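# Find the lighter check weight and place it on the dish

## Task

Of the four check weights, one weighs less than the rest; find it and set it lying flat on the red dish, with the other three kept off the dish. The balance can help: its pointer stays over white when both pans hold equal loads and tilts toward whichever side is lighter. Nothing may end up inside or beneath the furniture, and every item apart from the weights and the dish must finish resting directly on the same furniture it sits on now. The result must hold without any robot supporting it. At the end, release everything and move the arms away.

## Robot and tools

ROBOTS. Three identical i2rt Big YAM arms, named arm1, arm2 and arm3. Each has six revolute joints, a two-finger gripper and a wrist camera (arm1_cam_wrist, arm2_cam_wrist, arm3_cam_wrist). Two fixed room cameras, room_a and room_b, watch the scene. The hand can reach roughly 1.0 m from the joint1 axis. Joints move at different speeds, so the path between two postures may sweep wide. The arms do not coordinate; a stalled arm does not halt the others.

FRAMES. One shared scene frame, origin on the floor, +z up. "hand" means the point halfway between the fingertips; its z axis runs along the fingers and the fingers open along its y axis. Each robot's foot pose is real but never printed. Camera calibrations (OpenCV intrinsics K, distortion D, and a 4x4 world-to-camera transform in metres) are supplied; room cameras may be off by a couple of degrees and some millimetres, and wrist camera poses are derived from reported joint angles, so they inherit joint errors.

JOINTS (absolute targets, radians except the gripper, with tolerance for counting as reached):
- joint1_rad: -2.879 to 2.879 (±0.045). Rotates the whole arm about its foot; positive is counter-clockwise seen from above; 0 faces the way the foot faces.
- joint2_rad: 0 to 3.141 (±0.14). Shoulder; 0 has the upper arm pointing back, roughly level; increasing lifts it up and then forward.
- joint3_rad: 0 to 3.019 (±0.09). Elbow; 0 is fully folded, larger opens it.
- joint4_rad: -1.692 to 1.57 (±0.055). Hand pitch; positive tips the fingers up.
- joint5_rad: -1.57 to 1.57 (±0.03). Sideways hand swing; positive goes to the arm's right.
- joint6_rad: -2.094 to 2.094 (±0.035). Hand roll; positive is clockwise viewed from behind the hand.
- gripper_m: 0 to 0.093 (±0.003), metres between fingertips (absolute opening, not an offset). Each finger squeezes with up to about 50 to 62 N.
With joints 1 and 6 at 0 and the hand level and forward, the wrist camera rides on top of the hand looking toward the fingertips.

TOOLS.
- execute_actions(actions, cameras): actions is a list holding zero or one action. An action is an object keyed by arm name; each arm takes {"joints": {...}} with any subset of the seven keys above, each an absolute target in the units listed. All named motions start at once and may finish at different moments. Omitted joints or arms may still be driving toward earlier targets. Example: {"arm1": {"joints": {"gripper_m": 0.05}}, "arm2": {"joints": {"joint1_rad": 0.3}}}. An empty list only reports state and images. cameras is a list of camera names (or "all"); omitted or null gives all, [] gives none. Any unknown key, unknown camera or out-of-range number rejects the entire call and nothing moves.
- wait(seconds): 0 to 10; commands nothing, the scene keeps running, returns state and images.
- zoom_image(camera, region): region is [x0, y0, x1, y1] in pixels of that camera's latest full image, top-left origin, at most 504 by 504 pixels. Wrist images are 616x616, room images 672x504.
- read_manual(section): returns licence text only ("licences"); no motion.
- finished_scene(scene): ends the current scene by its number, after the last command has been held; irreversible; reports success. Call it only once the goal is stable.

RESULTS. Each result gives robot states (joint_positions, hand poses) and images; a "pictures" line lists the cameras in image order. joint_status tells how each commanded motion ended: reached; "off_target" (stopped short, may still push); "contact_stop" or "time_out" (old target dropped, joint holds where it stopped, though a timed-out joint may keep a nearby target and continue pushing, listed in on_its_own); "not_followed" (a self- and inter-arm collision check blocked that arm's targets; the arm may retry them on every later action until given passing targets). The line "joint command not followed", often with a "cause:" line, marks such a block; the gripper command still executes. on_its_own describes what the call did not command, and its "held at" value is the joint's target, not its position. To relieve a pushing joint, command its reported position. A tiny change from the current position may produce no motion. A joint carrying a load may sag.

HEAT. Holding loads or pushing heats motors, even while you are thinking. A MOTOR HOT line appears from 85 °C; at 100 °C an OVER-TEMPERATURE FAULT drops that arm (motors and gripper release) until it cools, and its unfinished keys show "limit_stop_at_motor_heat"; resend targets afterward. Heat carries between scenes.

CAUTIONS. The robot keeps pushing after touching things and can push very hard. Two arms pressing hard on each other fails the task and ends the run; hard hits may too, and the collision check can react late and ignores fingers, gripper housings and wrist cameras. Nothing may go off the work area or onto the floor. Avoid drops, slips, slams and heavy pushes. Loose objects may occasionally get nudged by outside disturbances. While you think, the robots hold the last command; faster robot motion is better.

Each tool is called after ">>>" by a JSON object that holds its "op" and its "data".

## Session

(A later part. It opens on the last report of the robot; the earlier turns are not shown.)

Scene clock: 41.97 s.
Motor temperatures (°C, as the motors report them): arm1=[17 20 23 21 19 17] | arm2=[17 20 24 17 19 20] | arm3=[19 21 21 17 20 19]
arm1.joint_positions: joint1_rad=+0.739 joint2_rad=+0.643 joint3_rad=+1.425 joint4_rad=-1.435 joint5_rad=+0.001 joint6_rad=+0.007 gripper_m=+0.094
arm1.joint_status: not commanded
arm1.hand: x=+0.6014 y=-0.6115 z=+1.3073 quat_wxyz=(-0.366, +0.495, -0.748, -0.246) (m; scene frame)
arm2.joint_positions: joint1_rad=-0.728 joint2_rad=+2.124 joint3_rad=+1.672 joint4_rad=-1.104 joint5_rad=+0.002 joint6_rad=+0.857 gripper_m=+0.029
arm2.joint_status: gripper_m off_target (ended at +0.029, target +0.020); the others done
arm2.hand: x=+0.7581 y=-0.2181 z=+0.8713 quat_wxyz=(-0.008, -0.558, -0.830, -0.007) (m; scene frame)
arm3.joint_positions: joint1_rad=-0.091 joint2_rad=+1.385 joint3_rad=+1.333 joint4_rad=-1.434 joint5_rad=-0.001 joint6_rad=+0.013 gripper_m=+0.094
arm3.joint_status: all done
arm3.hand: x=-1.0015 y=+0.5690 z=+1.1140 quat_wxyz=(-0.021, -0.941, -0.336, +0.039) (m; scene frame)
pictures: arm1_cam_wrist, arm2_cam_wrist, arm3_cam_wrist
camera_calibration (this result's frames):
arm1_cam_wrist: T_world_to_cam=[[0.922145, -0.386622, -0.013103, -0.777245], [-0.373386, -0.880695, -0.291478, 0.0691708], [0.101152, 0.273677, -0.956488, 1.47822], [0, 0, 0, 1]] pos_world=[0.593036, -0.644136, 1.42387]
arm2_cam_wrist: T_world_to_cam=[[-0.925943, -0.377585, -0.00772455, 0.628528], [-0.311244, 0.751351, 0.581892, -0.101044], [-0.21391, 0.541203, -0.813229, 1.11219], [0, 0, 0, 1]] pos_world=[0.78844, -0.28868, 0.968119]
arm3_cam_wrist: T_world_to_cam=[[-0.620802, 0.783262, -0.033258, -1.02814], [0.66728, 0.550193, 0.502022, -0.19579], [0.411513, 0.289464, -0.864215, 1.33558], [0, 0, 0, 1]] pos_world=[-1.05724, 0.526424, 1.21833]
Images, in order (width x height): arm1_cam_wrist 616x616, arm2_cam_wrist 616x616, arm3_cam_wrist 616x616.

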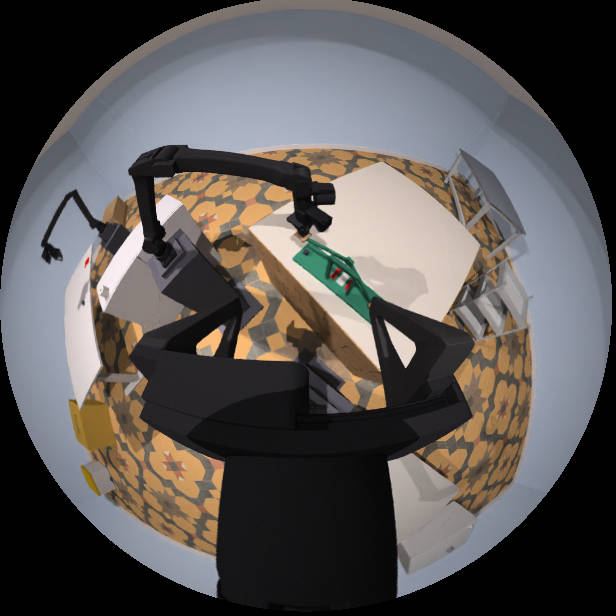

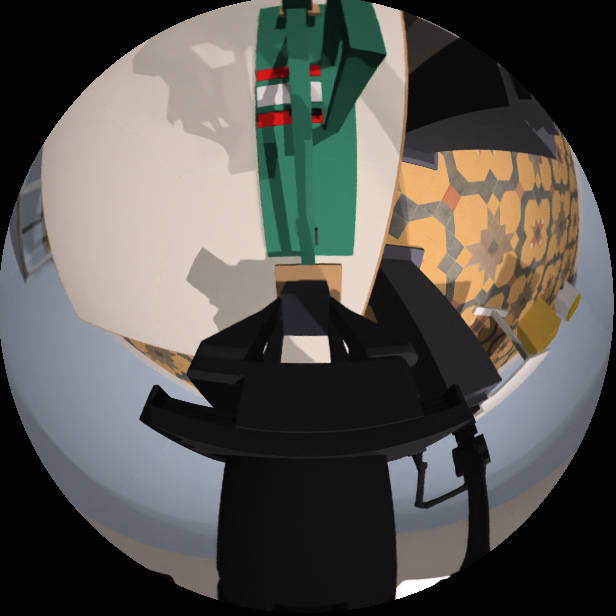

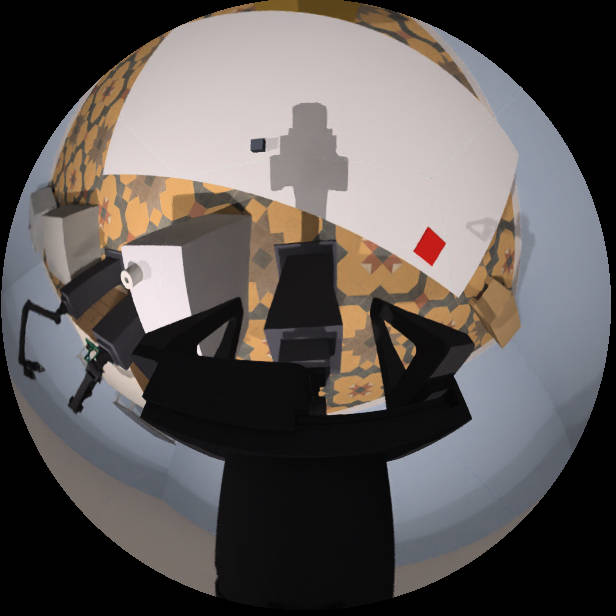

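>>> {"op": "execute_actions", "data": {"actions": [{"arm2": {"joints": {"joint2_rad": 1.95, "gripper_m": 0.015}}, "arm3": {"joints": {"joint1_rad": 0.6}}}], "cameras": ["arm1_cam_wrist", "arm2_cam_wrist", "arm3_cam_wrist"]}}

Scene clock: 47.73 s.
Motor temperatures (°C, as the motors report them): arm1=[17 20 23 21 19 17] | arm2=[17 20 24 17 19 20] | arm3=[19 21 22 17 20 19]
arm1.joint_positions: joint1_rad=+0.739 joint2_rad=+0.643 joint3_rad=+1.425 joint4_rad=-1.435 joint5_rad=+0.001 joint6_rad=+0.007 gripper_m=+0.094
arm1.joint_status: not commanded
arm1.hand: x=+0.6014 y=-0.6115 z=+1.3073 quat_wxyz=(-0.366, +0.495, -0.748, -0.246) (m; scene frame)
arm2.joint_positions: joint1_rad=-0.728 joint2_rad=+1.938 joint3_rad=+1.661 joint4_rad=-1.104 joint5_rad=+0.002 joint6_rad=+0.857 gripper_m=+0.029
arm2.joint_status: gripper_m off_target (ended at +0.029, target +0.015); the others done
arm2.hand: x=+0.7661 y=-0.2222 z=+0.9809 quat_wxyz=(-0.092, -0.556, -0.825, -0.030) (m; scene frame)
arm3.joint_positions: joint1_rad=+0.601 joint2_rad=+1.388 joint3_rad=+1.333 joint4_rad=-1.434 joint5_rad=+0.000 joint6_rad=+0.013 gripper_m=+0.094
arm3.joint_status: all done
arm3.hand: x=-0.7548 y=+0.4253 z=+1.1155 quat_wxyz=(-0.032, -0.771, -0.635, +0.033) (m; scene frame)
pictures: arm1_cam_wrist, arm2_cam_wrist, arm3_cam_wrist
camera_calibration (this result's frames):
arm1_cam_wrist: T_world_to_cam=[[0.922145, -0.386622, -0.013103, -0.777245], [-0.373386, -0.880695, -0.291478, 0.0691708], [0.101152, 0.273677, -0.956488, 1.47822], [0, 0, 0, 1]] pos_world=[0.593036, -0.644136, 1.42387]
arm2_cam_wrist: T_world_to_cam=[[-0.914397, -0.379898, -0.13984, 0.75545], [-0.398244, 0.782171, 0.479178, 0.0149308], [-0.0726602, 0.493849, -0.866507, 1.13876], [0, 0, 0, 1]] pos_world=[0.77947, -0.287059, 1.08523]
arm3_cam_wrist: T_world_to_cam=[[-0.978024, 0.206644, -0.027704, -0.792948], [0.165594, 0.850636, 0.498996, -0.78512], [0.126681, 0.483442, -0.866161, 0.981673], [0, 0, 0, 1]] pos_world=[-0.76987, 0.357127, 1.22009]
Images, in order (width x height): arm1_cam_wrist 616x616, arm2_cam_wrist 616x616, arm3_cam_wrist 616x616.

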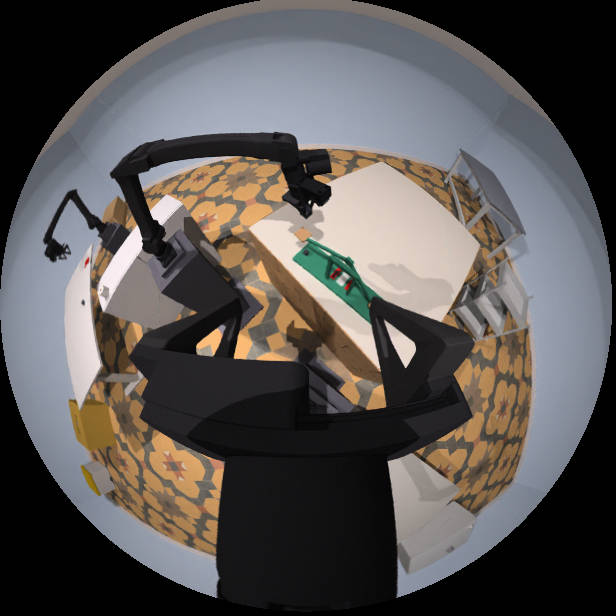

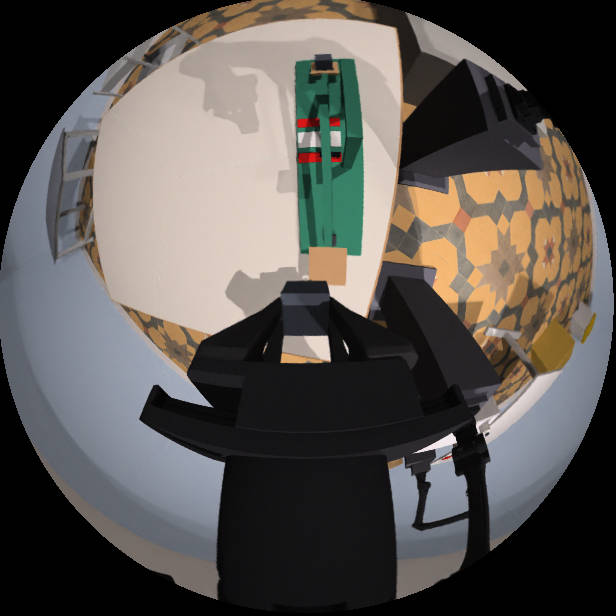

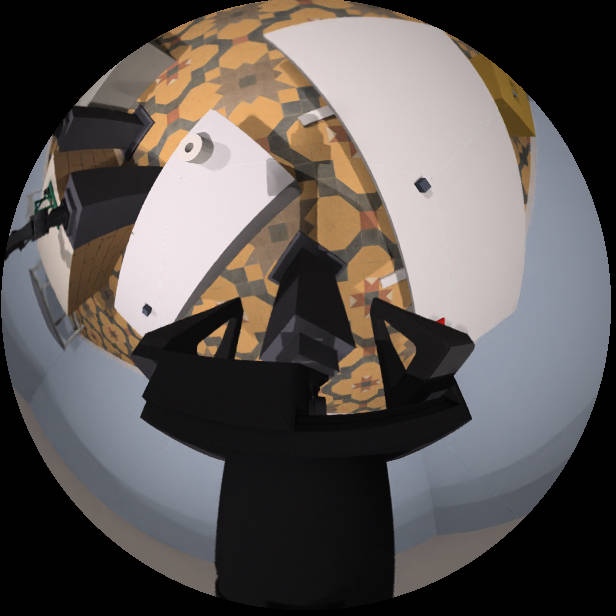

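>>> {"op": "zoom_image", "data": {"camera": "arm3_cam_wrist", "region": [170, 90, 320, 220]}}

>>> {"op": "zoom_image", "data": {"camera": "arm3_cam_wrist", "region": [100, 260, 200, 360]}}

>>> {"op": "zoom_image", "data": {"camera": "arm2_cam_wrist", "region": [245, 250, 370, 365]}}

Region (170, 90, 320, 220) of arm3_cam_wrist's 616x616 image, scaled by 3.360, with more detail than that image has; it fills the top 437 rows of this view, and the rest is white.

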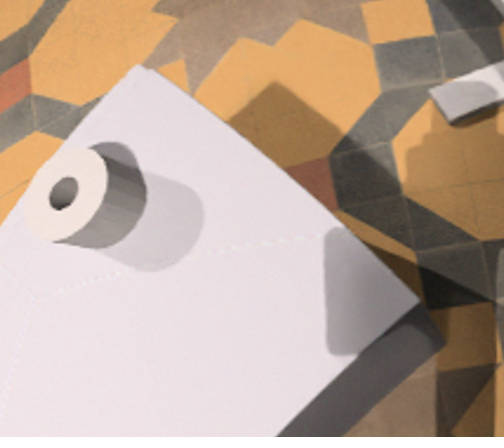

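Region (100, 260, 200, 360) of arm3_cam_wrist's 616x616 image, scaled by 5.040, with more detail than that image has.

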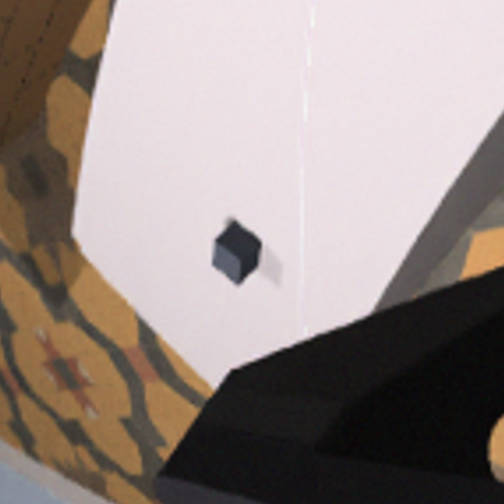

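Region (245, 250, 370, 365) of arm2_cam_wrist's 616x616 image, scaled by 4.032, with more detail than that image has; it fills the top 464 rows of this view, and the rest is white.

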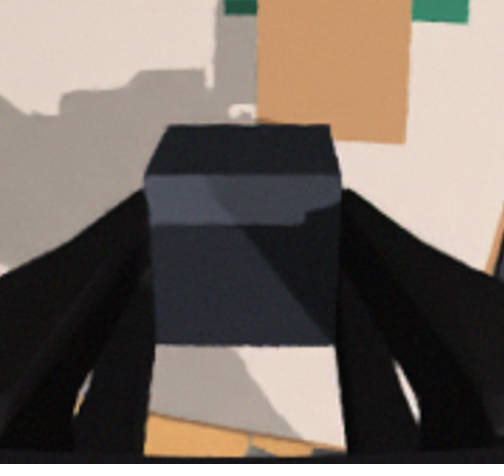

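>>> {"op": "execute_actions", "data": {"actions": [{"arm2": {"joints": {"joint1_rad": 1.955, "joint3_rad": 1.319, "joint4_rad": -0.684, "joint6_rad": -0.01}}, "arm3": {"joints": {"joint1_rad": 0.9, "gripper_m": 0.065}}}], "cameras": ["arm2_cam_wrist", "arm3_cam_wrist", "room_a"]}}

Scene clock: 62.23 s.
Motor temperatures (°C, as the motors report them): arm1=[17 20 23 21 19 17] | arm2=[17 20 25 17 19 20] | arm3=[19 20 23 17 20 19]
arm1.joint_positions: joint1_rad=+0.739 joint2_rad=+0.643 joint3_rad=+1.425 joint4_rad=-1.435 joint5_rad=+0.001 joint6_rad=+0.007 gripper_m=+0.094
arm1.joint_status: not commanded
arm1.hand: x=+0.6014 y=-0.6115 z=+1.3073 quat_wxyz=(-0.366, +0.495, -0.748, -0.246) (m; scene frame)
arm2.joint_positions: joint1_rad=+1.965 joint2_rad=+1.958 joint3_rad=+1.318 joint4_rad=-0.685 joint5_rad=-0.002 joint6_rad=-0.002 gripper_m=+0.029
arm2.joint_status: all done
arm2.hand: x=-0.2574 y=+0.4005 z=+0.8543 quat_wxyz=(-0.051, +0.919, -0.374, -0.112) (m; scene frame)
arm3.joint_positions: joint1_rad=+0.912 joint2_rad=+1.388 joint3_rad=+1.333 joint4_rad=-1.434 joint5_rad=+0.000 joint6_rad=+0.013 gripper_m=+0.065
arm3.joint_status: all done
arm3.hand: x=-0.6246 y=+0.4219 z=+1.1161 quat_wxyz=(-0.036, -0.664, -0.747, +0.029) (m; scene frame)
pictures: arm2_cam_wrist, arm3_cam_wrist, room_a
camera_calibration (this result's frames):
arm2_cam_wrist: T_world_to_cam=[[0.700593, 0.713206, 0.0225112, -0.122289], [0.657116, -0.65715, 0.36926, 0.122978], [0.278151, -0.243909, -0.929053, 1.08639], [0, 0, 0, 1]] pos_world=[-0.297318, 0.433013, 0.966661]
arm3_cam_wrist: T_world_to_cam=[[-0.994469, -0.102108, -0.0246055, -0.548343], [-0.100767, 0.861475, 0.497702, -0.973669], [-0.0296224, 0.497429, -0.866999, 0.864715], [0, 0, 0, 1]] pos_world=[-0.617809, 0.352667, 1.22081]
Images, in order (width x height): arm2_cam_wrist 616x616, arm3_cam_wrist 616x616, room_a 672x504.

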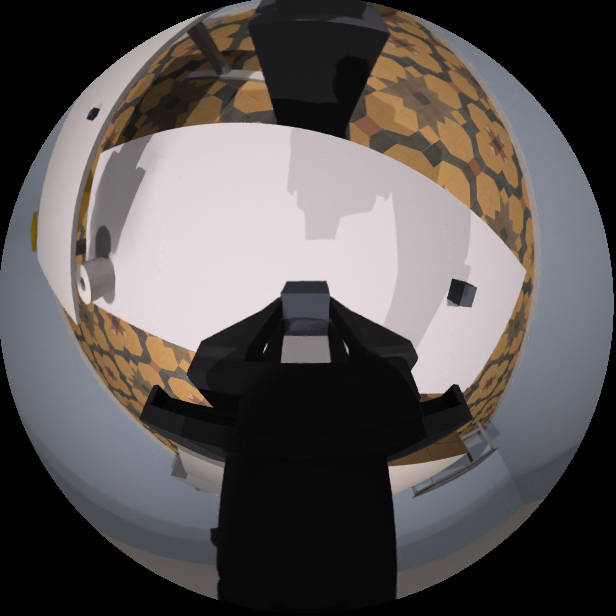

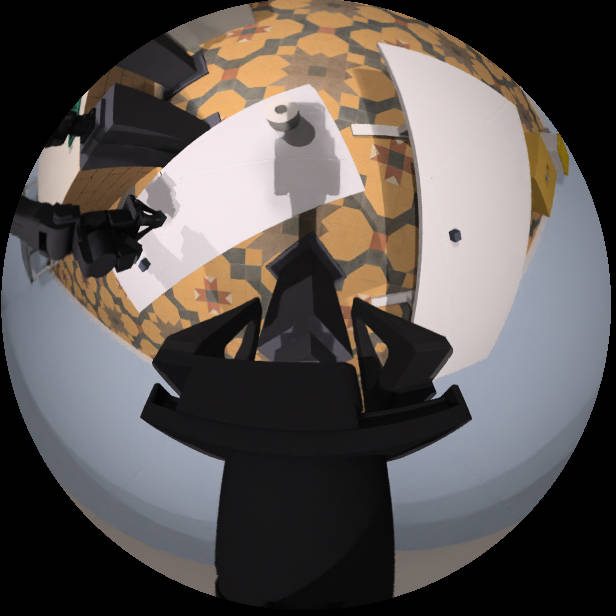

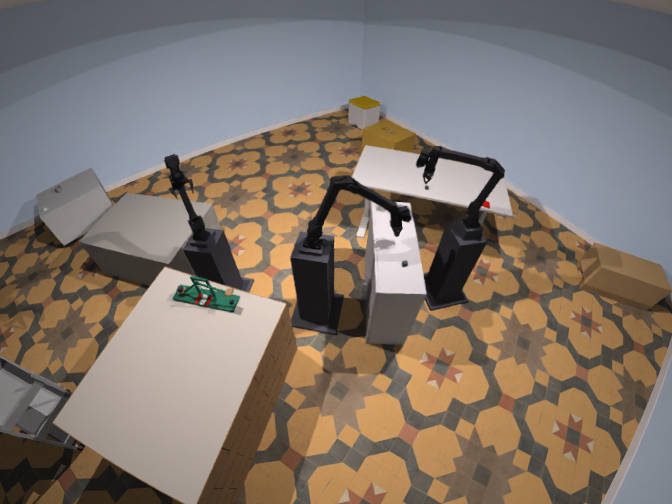

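>>> {"op": "zoom_image", "data": {"camera": "arm2_cam_wrist", "region": [432, 263, 492, 323]}}

>>> {"op": "zoom_image", "data": {"camera": "arm3_cam_wrist", "region": [100, 170, 220, 290]}}

>>> {"op": "zoom_image", "data": {"camera": "arm3_cam_wrist", "region": [250, 70, 390, 210]}}

Region (432, 263, 492, 323) of arm2_cam_wrist's 616x616 image, scaled by 8.400, with more detail than that image has.

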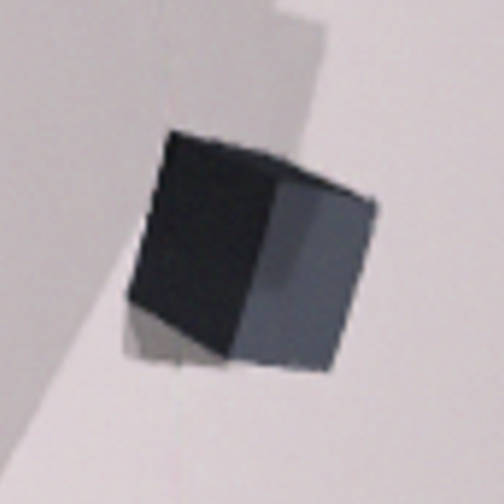

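Region (100, 170, 220, 290) of arm3_cam_wrist's 616x616 image, scaled by 4.200, with more detail than that image has.

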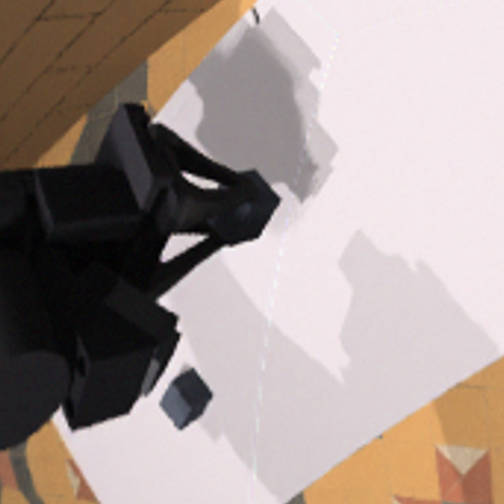

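Region (250, 70, 390, 210) of arm3_cam_wrist's 616x616 image, scaled by 3.600, with more detail than that image has.

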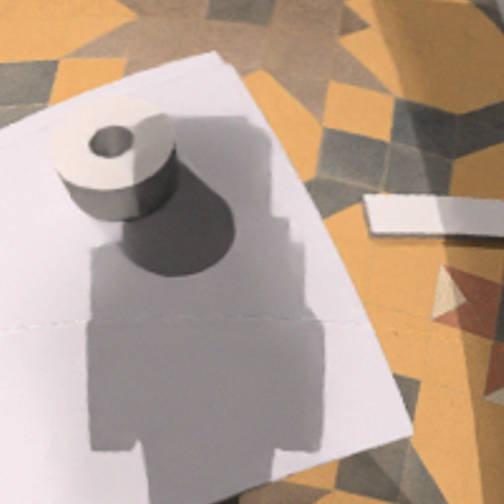

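>>> {"op": "execute_actions", "data": {"actions": [{"arm2": {"joints": {"joint2_rad": 2.104, "joint4_rad": -0.528}}}], "cameras": ["arm2_cam_wrist", "arm3_cam_wrist", "room_a"]}}

Scene clock: 67.77 s.
Motor temperatures (°C, as the motors report them): arm1=[17 20 23 21 19 17] | arm2=[17 21 25 17 19 20] | arm3=[19 20 23 17 20 19]
arm1.joint_positions: joint1_rad=+0.739 joint2_rad=+0.643 joint3_rad=+1.425 joint4_rad=-1.435 joint5_rad=+0.001 joint6_rad=+0.007 gripper_m=+0.094
arm1.joint_status: not commanded
arm1.hand: x=+0.6014 y=-0.6115 z=+1.3073 quat_wxyz=(-0.366, +0.495, -0.748, -0.246) (m; scene frame)
arm2.joint_positions: joint1_rad=+1.964 joint2_rad=+2.091 joint3_rad=+1.317 joint4_rad=-0.539 joint5_rad=-0.001 joint6_rad=-0.002 gripper_m=+0.029
arm2.joint_status: all done
arm2.hand: x=-0.2642 y=+0.4096 z=+0.7865 quat_wxyz=(-0.054, +0.918, -0.374, -0.118) (m; scene frame)
arm3.joint_positions: joint1_rad=+0.912 joint2_rad=+1.388 joint3_rad=+1.333 joint4_rad=-1.434 joint5_rad=+0.000 joint6_rad=+0.013 gripper_m=+0.065
arm3.joint_status: not commanded
arm3.hand: x=-0.6246 y=+0.4219 z=+1.1161 quat_wxyz=(-0.036, -0.664, -0.747, +0.029) (m; scene frame)
pictures: arm2_cam_wrist, arm3_cam_wrist, room_a
camera_calibration (this result's frames):
arm2_cam_wrist: T_world_to_cam=[[0.701494, 0.712268, 0.0240846, -0.123155], [0.659316, -0.661431, 0.357507, 0.170021], [0.270571, -0.234909, -0.9336, 1.02532], [0, 0, 0, 1]] pos_world=[-0.303126, 0.441033, 0.899417]
arm3_cam_wrist: T_world_to_cam=[[-0.994469, -0.102108, -0.0246055, -0.548343], [-0.100767, 0.861475, 0.497702, -0.973669], [-0.0296224, 0.497429, -0.866999, 0.864715], [0, 0, 0, 1]] pos_world=[-0.617809, 0.352667, 1.22081]
Images, in order (width x height): arm2_cam_wrist 616x616, arm3_cam_wrist 616x616, room_a 672x504.

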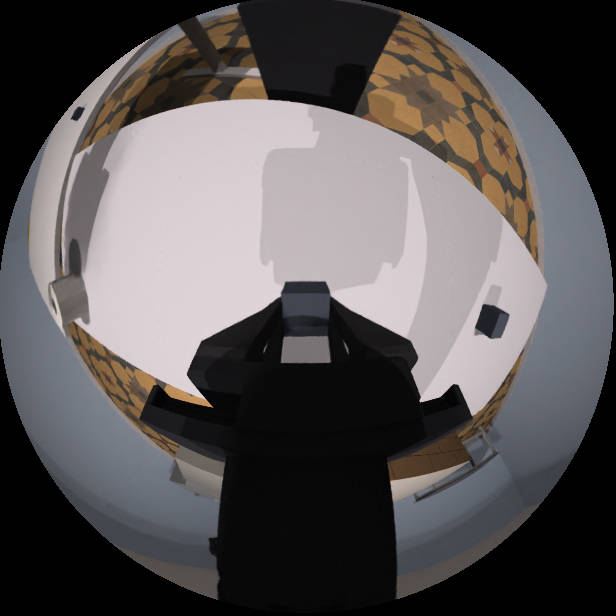

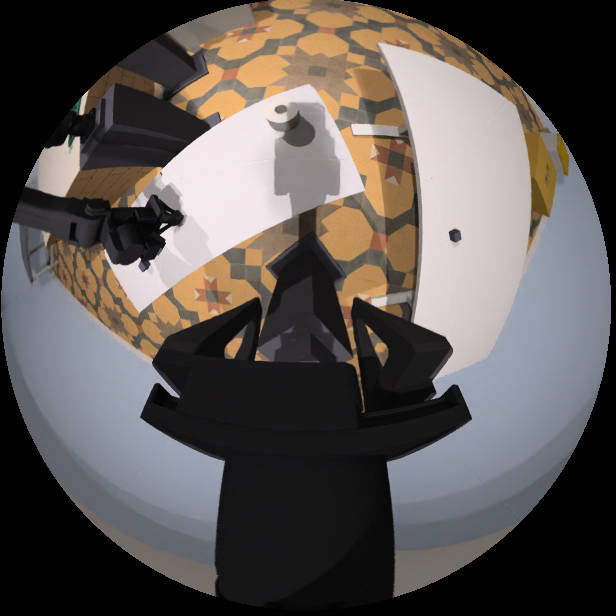

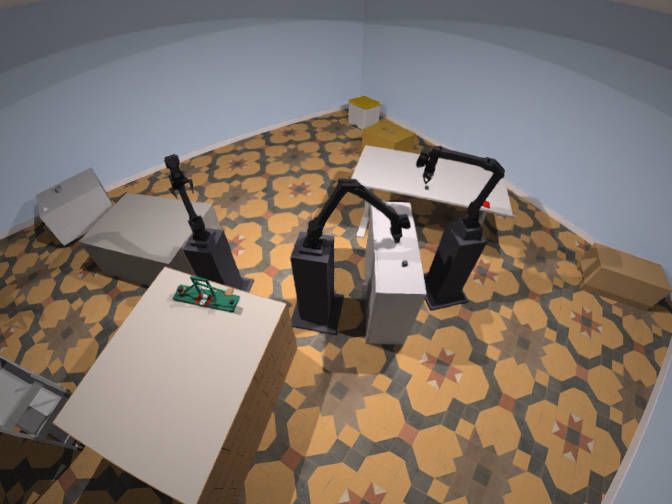

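>>> {"op": "zoom_image", "data": {"camera": "arm2_cam_wrist", "region": [462, 290, 522, 350]}}

>>> {"op": "zoom_image", "data": {"camera": "arm3_cam_wrist", "region": [145, 185, 215, 255]}}

>>> {"op": "zoom_image", "data": {"camera": "room_a", "region": [370, 210, 430, 275]}}

>>> {"op": "zoom_image", "data": {"camera": "arm2_cam_wrist", "region": [245, 250, 370, 365]}}

Region (462, 290, 522, 350) of arm2_cam_wrist's 616x616 image, scaled by 8.400, with more detail than that image has.

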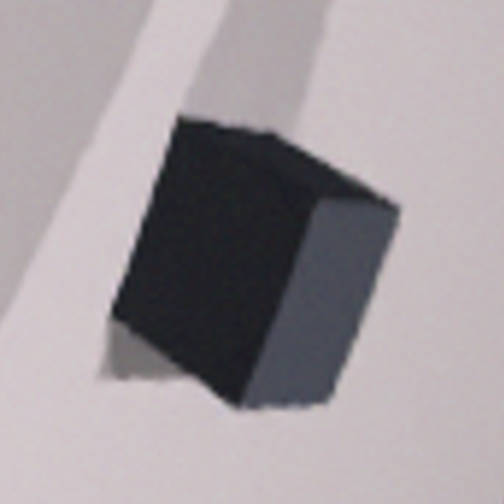

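Region (145, 185, 215, 255) of arm3_cam_wrist's 616x616 image, scaled by 7.200, with more detail than that image has.

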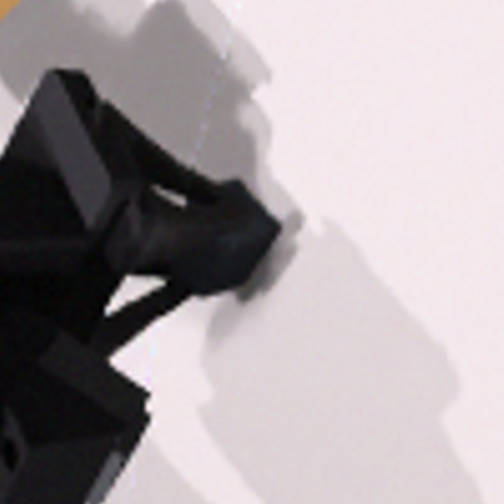

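Region (370, 210, 430, 275) of room_a's 672x504 image, scaled by 7.754, with more detail than that image has; it fills the left 465 columns of this view, and the rest is white.

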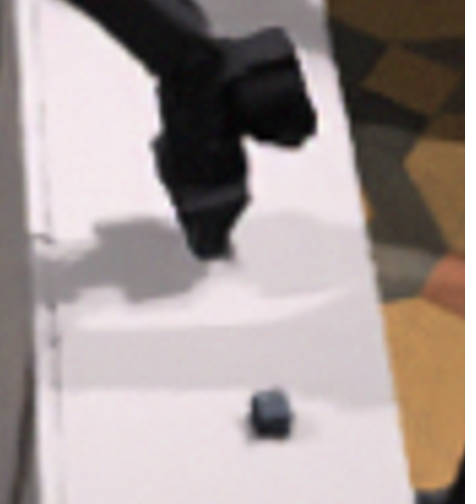

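Region (245, 250, 370, 365) of arm2_cam_wrist's 616x616 image, scaled by 4.032, with more detail than that image has; it fills the top 464 rows of this view, and the rest is white.

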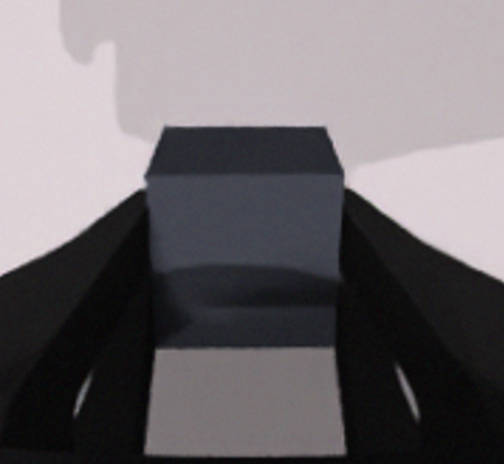

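>>> {"op": "execute_actions", "data": {"actions": [{"arm2": {"joints": {"joint2_rad": 2.078, "gripper_m": 0.09}}}], "cameras": ["arm2_cam_wrist", "arm3_cam_wrist"]}}

Scene clock: 72.67 s.
Motor temperatures (°C, as the motors report them): arm1=[17 20 23 21 19 17] | arm2=[17 21 24 17 19 20] | arm3=[19 20 23 17 20 19]
arm1.joint_positions: joint1_rad=+0.739 joint2_rad=+0.643 joint3_rad=+1.425 joint4_rad=-1.435 joint5_rad=+0.001 joint6_rad=+0.007 gripper_m=+0.094
arm1.joint_status: not commanded
arm1.hand: x=+0.6014 y=-0.6115 z=+1.3073 quat_wxyz=(-0.366, +0.495, -0.748, -0.246) (m; scene frame)
arm2.joint_positions: joint1_rad=+1.964 joint2_rad=+2.091 joint3_rad=+1.317 joint4_rad=-0.539 joint5_rad=-0.001 joint6_rad=-0.002 gripper_m=+0.090
arm2.joint_status: all done
arm2.hand: x=-0.2642 y=+0.4096 z=+0.7865 quat_wxyz=(-0.054, +0.918, -0.374, -0.118) (m; scene frame)
arm3.joint_positions: joint1_rad=+0.912 joint2_rad=+1.388 joint3_rad=+1.333 joint4_rad=-1.434 joint5_rad=+0.000 joint6_rad=+0.013 gripper_m=+0.065
arm3.joint_status: not commanded
arm3.hand: x=-0.6246 y=+0.4219 z=+1.1161 quat_wxyz=(-0.036, -0.664, -0.747, +0.029) (m; scene frame)
pictures: arm2_cam_wrist, arm3_cam_wrist
camera_calibration (this result's frames):
arm2_cam_wrist: T_world_to_cam=[[0.701494, 0.712268, 0.0240846, -0.123155], [0.659316, -0.661431, 0.357507, 0.170021], [0.270571, -0.234909, -0.9336, 1.02532], [0, 0, 0, 1]] pos_world=[-0.303126, 0.441033, 0.899417]
arm3_cam_wrist: T_world_to_cam=[[-0.994469, -0.102108, -0.0246055, -0.548343], [-0.100767, 0.861475, 0.497702, -0.973669], [-0.0296224, 0.497429, -0.866999, 0.864715], [0, 0, 0, 1]] pos_world=[-0.617809, 0.352667, 1.22081]
Images, in order (width x height): arm2_cam_wrist 616x616, arm3_cam_wrist 616x616.

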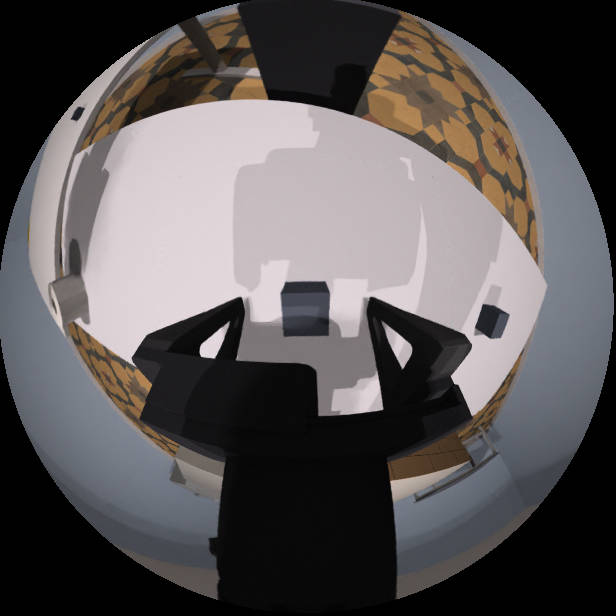

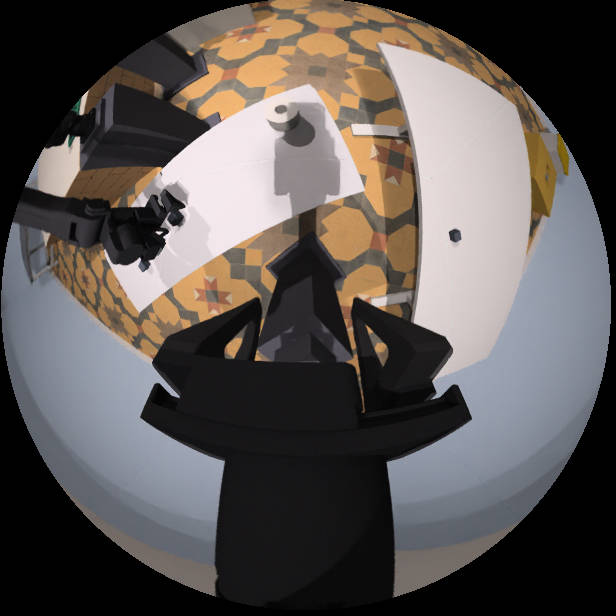

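>>> {"op": "execute_actions", "data": {"actions": [{"arm2": {"joints": {"joint1_rad": 1.25, "joint2_rad": 1.5, "joint3_rad": 1.5}}, "arm3": {"joints": {"joint1_rad": 1.546, "joint2_rad": 2.056, "joint3_rad": 1.533, "joint4_rad": -0.994, "joint6_rad": -0.04}}}], "cameras": ["arm2_cam_wrist", "arm3_cam_wrist", "room_a"]}}

Scene clock: 76.30 s.
Motor temperatures (°C, as the motors report them): arm1=[17 20 23 21 19 17] | arm2=[17 21 25 17 19 20] | arm3=[19 20 23 17 20 19]
arm1.joint_positions: joint1_rad=+0.739 joint2_rad=+0.643 joint3_rad=+1.425 joint4_rad=-1.435 joint5_rad=+0.001 joint6_rad=+0.007 gripper_m=+0.094
arm1.joint_status: not commanded
arm1.hand: x=+0.6014 y=-0.6115 z=+1.3073 quat_wxyz=(-0.366, +0.495, -0.748, -0.246) (m; scene frame)
arm2.joint_positions: joint1_rad=+1.243 joint2_rad=+1.496 joint3_rad=+1.495 joint4_rad=-0.527 joint5_rad=+0.002 joint6_rad=-0.003 gripper_m=+0.090
arm2.joint_status: all done
arm2.hand: x=+0.1165 y=+0.6344 z=+1.2596 quat_wxyz=(-0.346, +0.635, -0.587, -0.364) (m; scene frame)
arm3.joint_positions: joint1_rad=+1.546 joint2_rad=+2.070 joint3_rad=+1.510 joint4_rad=-1.009 joint5_rad=-0.001 joint6_rad=-0.027 gripper_m=+0.065
arm3.joint_status: all done
arm3.hand: x=-0.2715 y=+0.4131 z=+0.8502 quat_wxyz=(-0.006, -0.380, -0.925, +0.004) (m; scene frame)
pictures: arm2_cam_wrist, arm3_cam_wrist, room_a
camera_calibration (this result's frames):
arm2_cam_wrist: T_world_to_cam=[[0.997915, 0.0618028, 0.0185812, -0.176698], [0.0639464, -0.908112, -0.413815, 1.096], [-0.00870113, 0.414141, -0.910171, 1.0081], [0, 0, 0, 1]] pos_world=[0.115016, 0.588722, 1.37437]
arm3_cam_wrist: T_world_to_cam=[[-0.714773, -0.699167, -0.0162864, 0.110891], [-0.583443, 0.583301, 0.565114, -0.871619], [-0.38561, 0.41343, -0.824852, 0.551253], [0, 0, 0, 1]] pos_world=[-0.21671, 0.358044, 0.949072]
Images, in order (width x height): arm2_cam_wrist 616x616, arm3_cam_wrist 616x616, room_a 672x504.

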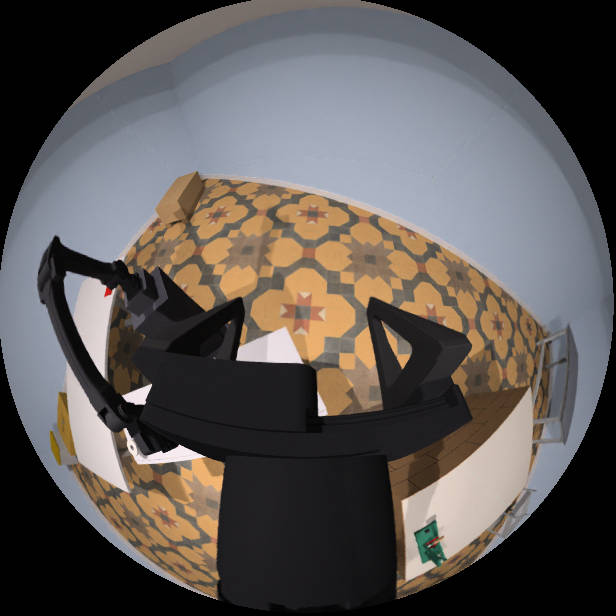

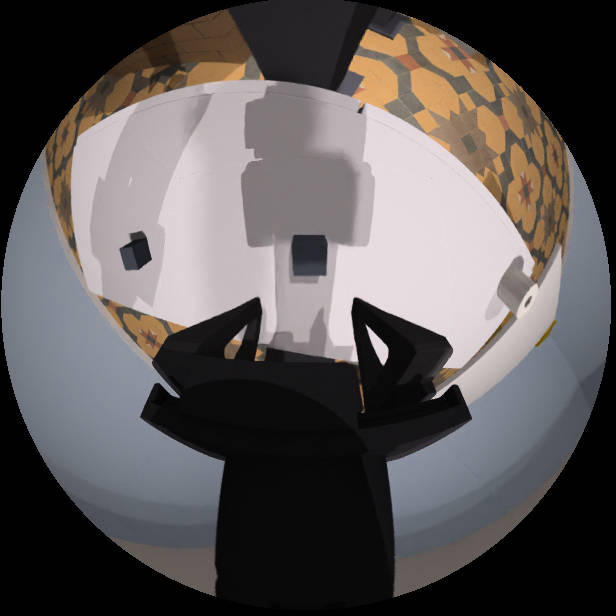

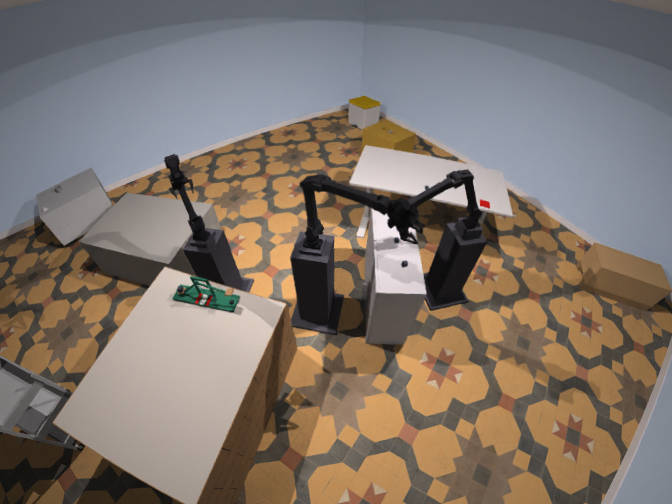

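>>> {"op": "zoom_image", "data": {"camera": "arm3_cam_wrist", "region": [250, 220, 370, 320]}}

Region (250, 220, 370, 320) of arm3_cam_wrist's 616x616 image, scaled by 4.200, with more detail than that image has.

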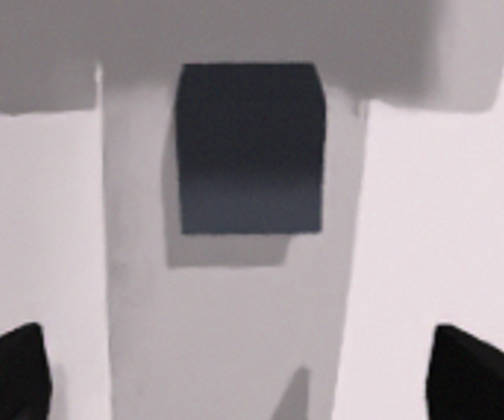

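>>> {"op": "execute_actions", "data": {"actions": [{"arm3": {"joints": {"joint2_rad": 2.193, "joint3_rad": 1.559, "joint4_rad": -0.873}}}], "cameras": ["arm3_cam_wrist", "room_a"]}}

Scene clock: 79.40 s.
Motor temperatures (°C, as the motors report them): arm1=[17 20 23 21 19 17] | arm2=[17 21 25 17 19 20] | arm3=[19 21 23 17 20 19]
arm1.joint_positions: joint1_rad=+0.739 joint2_rad=+0.643 joint3_rad=+1.425 joint4_rad=-1.435 joint5_rad=+0.001 joint6_rad=+0.007 gripper_m=+0.094
arm1.joint_status: not commanded
arm1.hand: x=+0.6014 y=-0.6115 z=+1.3073 quat_wxyz=(-0.366, +0.495, -0.748, -0.246) (m; scene frame)
arm2.joint_positions: joint1_rad=+1.243 joint2_rad=+1.496 joint3_rad=+1.495 joint4_rad=-0.527 joint5_rad=+0.002 joint6_rad=-0.003 gripper_m=+0.090
arm2.joint_status: not commanded
arm2.hand: x=+0.1165 y=+0.6344 z=+1.2596 quat_wxyz=(-0.346, +0.635, -0.587, -0.364) (m; scene frame)
arm3.joint_positions: joint1_rad=+1.546 joint2_rad=+2.192 joint3_rad=+1.538 joint4_rad=-0.890 joint5_rad=-0.001 joint6_rad=-0.027 gripper_m=+0.065
arm3.joint_status: all done
arm3.hand: x=-0.2572 y=+0.3979 z=+0.7892 quat_wxyz=(-0.017, -0.380, -0.925, +0.009) (m; scene frame)
pictures: arm3_cam_wrist, room_a
camera_calibration (this result's frames):
arm3_cam_wrist: T_world_to_cam=[[-0.714432, -0.69952, -0.0160503, 0.109503], [-0.592882, 0.59302, 0.54481, -0.810156], [-0.371588, 0.398746, -0.838406, 0.532858], [0, 0, 0, 1]] pos_world=[-0.204091, 0.344563, 0.88989]
Images, in order (width x height): arm3_cam_wrist 616x616, room_a 672x504.

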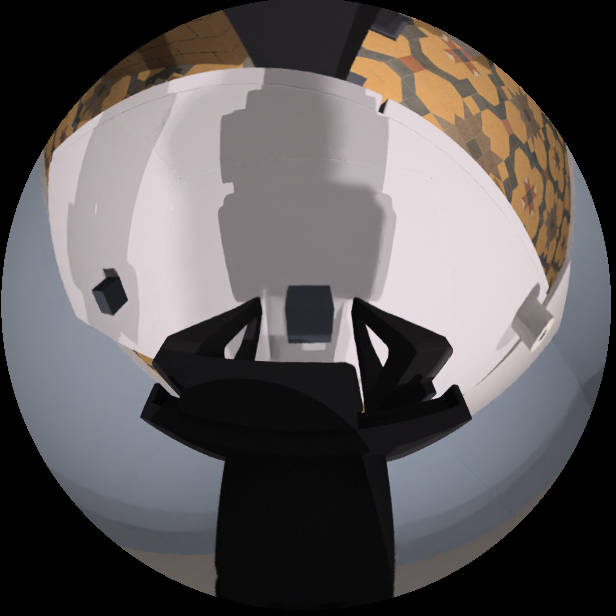

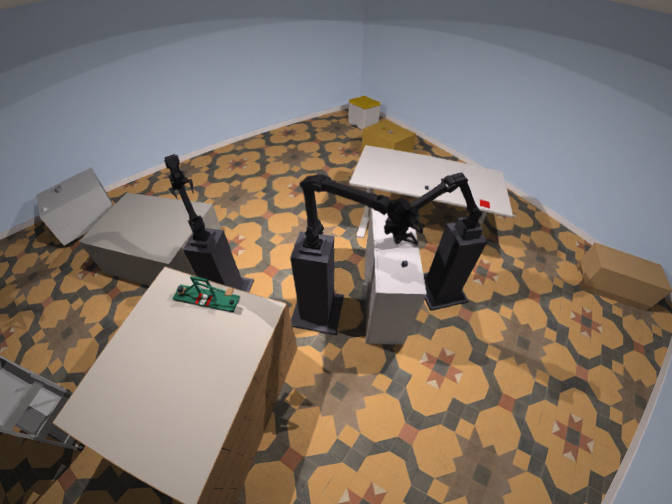

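>>> {"op": "execute_actions", "data": {"actions": []}}

Scene clock: 81.10 s.
Motor temperatures (°C, as the motors report them): arm1=[17 20 23 21 19 17] | arm2=[17 20 25 18 19 20] | arm3=[19 21 23 17 20 19]
arm1.joint_positions: joint1_rad=+0.739 joint2_rad=+0.643 joint3_rad=+1.425 joint4_rad=-1.435 joint5_rad=+0.001 joint6_rad=+0.007 gripper_m=+0.094
arm1.joint_status: not commanded
arm1.hand: x=+0.6014 y=-0.6115 z=+1.3073 quat_wxyz=(-0.366, +0.495, -0.748, -0.246) (m; scene frame)
arm2.joint_positions: joint1_rad=+1.243 joint2_rad=+1.496 joint3_rad=+1.495 joint4_rad=-0.527 joint5_rad=+0.002 joint6_rad=-0.003 gripper_m=+0.090
arm2.joint_status: not commanded
arm2.hand: x=+0.1165 y=+0.6344 z=+1.2596 quat_wxyz=(-0.346, +0.635, -0.587, -0.364) (m; scene frame)
arm3.joint_positions: joint1_rad=+1.546 joint2_rad=+2.192 joint3_rad=+1.538 joint4_rad=-0.890 joint5_rad=-0.001 joint6_rad=-0.027 gripper_m=+0.065
arm3.joint_status: all done
arm3.hand: x=-0.2572 y=+0.3979 z=+0.7892 quat_wxyz=(-0.017, -0.380, -0.925, +0.009) (m; scene frame)
pictures: arm1_cam_wrist, arm2_cam_wrist, arm3_cam_wrist, room_a, room_b
camera_calibration (this result's frames):
arm1_cam_wrist: T_world_to_cam=[[0.922145, -0.386622, -0.013103, -0.777245], [-0.373386, -0.880695, -0.291478, 0.0691708], [0.101152, 0.273677, -0.956488, 1.47822], [0, 0, 0, 1]] pos_world=[0.593036, -0.644136, 1.42387]
arm2_cam_wrist: T_world_to_cam=[[0.997915, 0.0618028, 0.0185812, -0.176698], [0.0639464, -0.908112, -0.413815, 1.096], [-0.00870113, 0.414141, -0.910171, 1.0081], [0, 0, 0, 1]] pos_world=[0.115016, 0.588722, 1.37437]
arm3_cam_wrist: T_world_to_cam=[[-0.714432, -0.69952, -0.0160503, 0.109503], [-0.592882, 0.59302, 0.54481, -0.810156], [-0.371588, 0.398746, -0.838406, 0.532858], [0, 0, 0, 1]] pos_world=[-0.204091, 0.344563, 0.88989]
Images, in order (width x height): arm1_cam_wrist 616x616, arm2_cam_wrist 616x616, arm3_cam_wrist 616x616, room_a 672x504, room_b 672x504.

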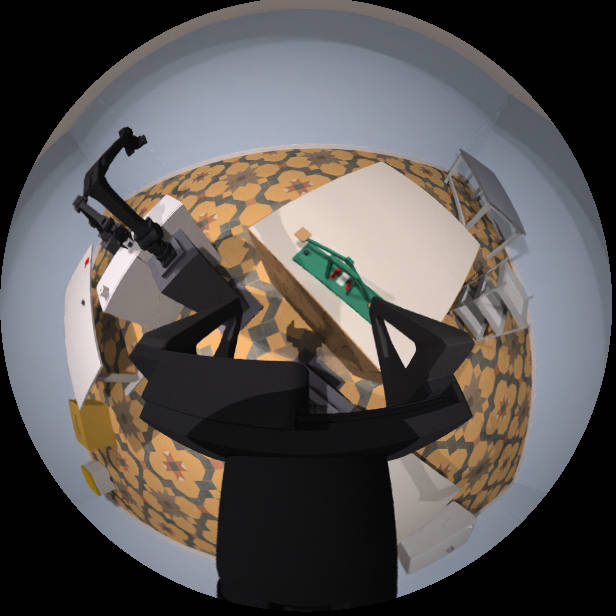

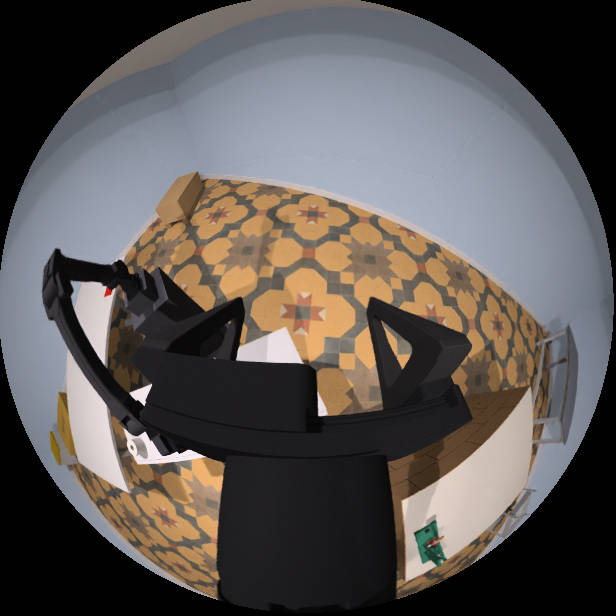

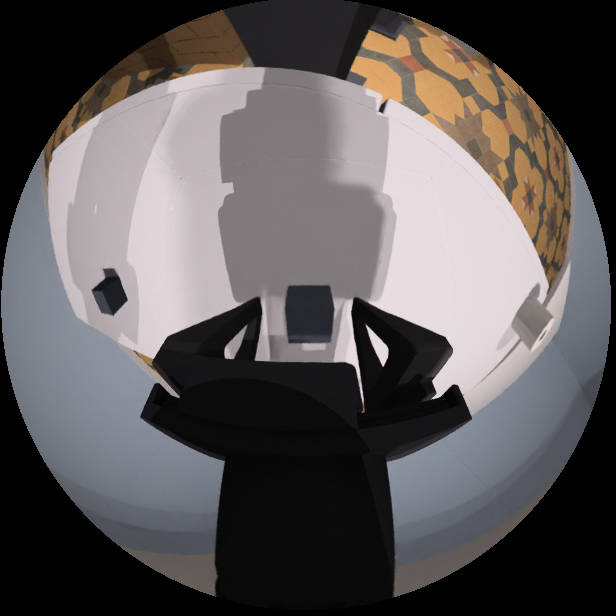

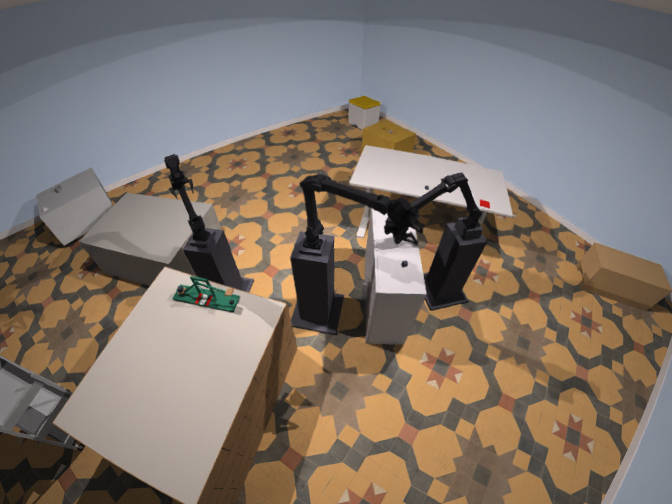

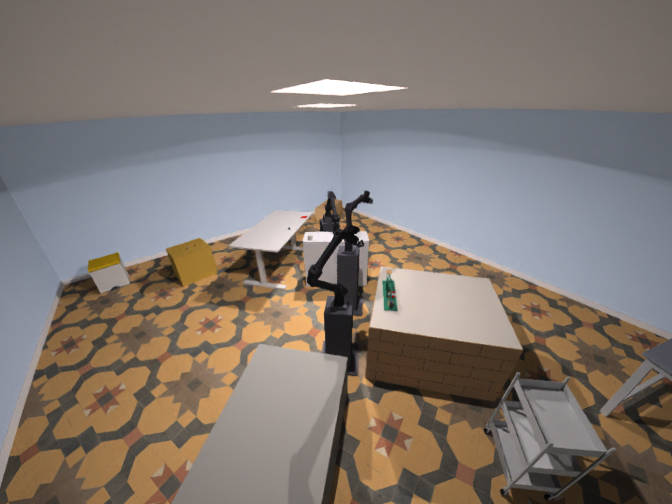

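>>> {"op": "execute_actions", "data": {"actions": [{"arm3": {"joints": {"gripper_m": 0.018}}}], "cameras": ["arm3_cam_wrist"]}}

Scene clock: 81.80 s.
Motor temperatures (°C, as the motors report them): arm1=[17 20 23 21 19 17] | arm2=[17 20 25 18 19 20] | arm3=[19 21 23 17 20 19]
arm1.joint_positions: joint1_rad=+0.739 joint2_rad=+0.643 joint3_rad=+1.425 joint4_rad=-1.435 joint5_rad=+0.001 joint6_rad=+0.007 gripper_m=+0.094
arm1.joint_status: not commanded
arm1.hand: x=+0.6014 y=-0.6115 z=+1.3073 quat_wxyz=(-0.366, +0.495, -0.748, -0.246) (m; scene frame)
arm2.joint_positions: joint1_rad=+1.243 joint2_rad=+1.496 joint3_rad=+1.495 joint4_rad=-0.527 joint5_rad=+0.002 joint6_rad=-0.003 gripper_m=+0.090
arm2.joint_status: not commanded
arm2.hand: x=+0.1165 y=+0.6344 z=+1.2596 quat_wxyz=(-0.346, +0.635, -0.587, -0.364) (m; scene frame)
arm3.joint_positions: joint1_rad=+1.546 joint2_rad=+2.192 joint3_rad=+1.538 joint4_rad=-0.890 joint5_rad=-0.001 joint6_rad=-0.027 gripper_m=+0.029
arm3.joint_status: gripper_m off_target (ended at +0.029, target +0.018)
arm3.hand: x=-0.2573 y=+0.3978 z=+0.7892 quat_wxyz=(-0.017, -0.380, -0.925, +0.009) (m; scene frame)
pictures: arm3_cam_wrist
camera_calibration (this result's frames):
arm3_cam_wrist: T_world_to_cam=[[-0.714461, -0.699508, -0.015288, 0.108758], [-0.592565, 0.593325, 0.544823, -0.810209], [-0.372037, 0.398314, -0.838412, 0.53292], [0, 0, 0, 1]] pos_world=[-0.204132, 0.344524, 0.88989]
Images, in order (width x height): arm3_cam_wrist 616x616.

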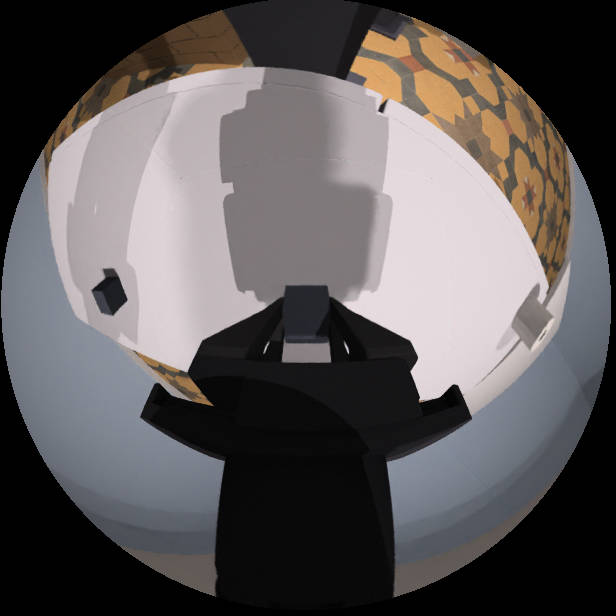

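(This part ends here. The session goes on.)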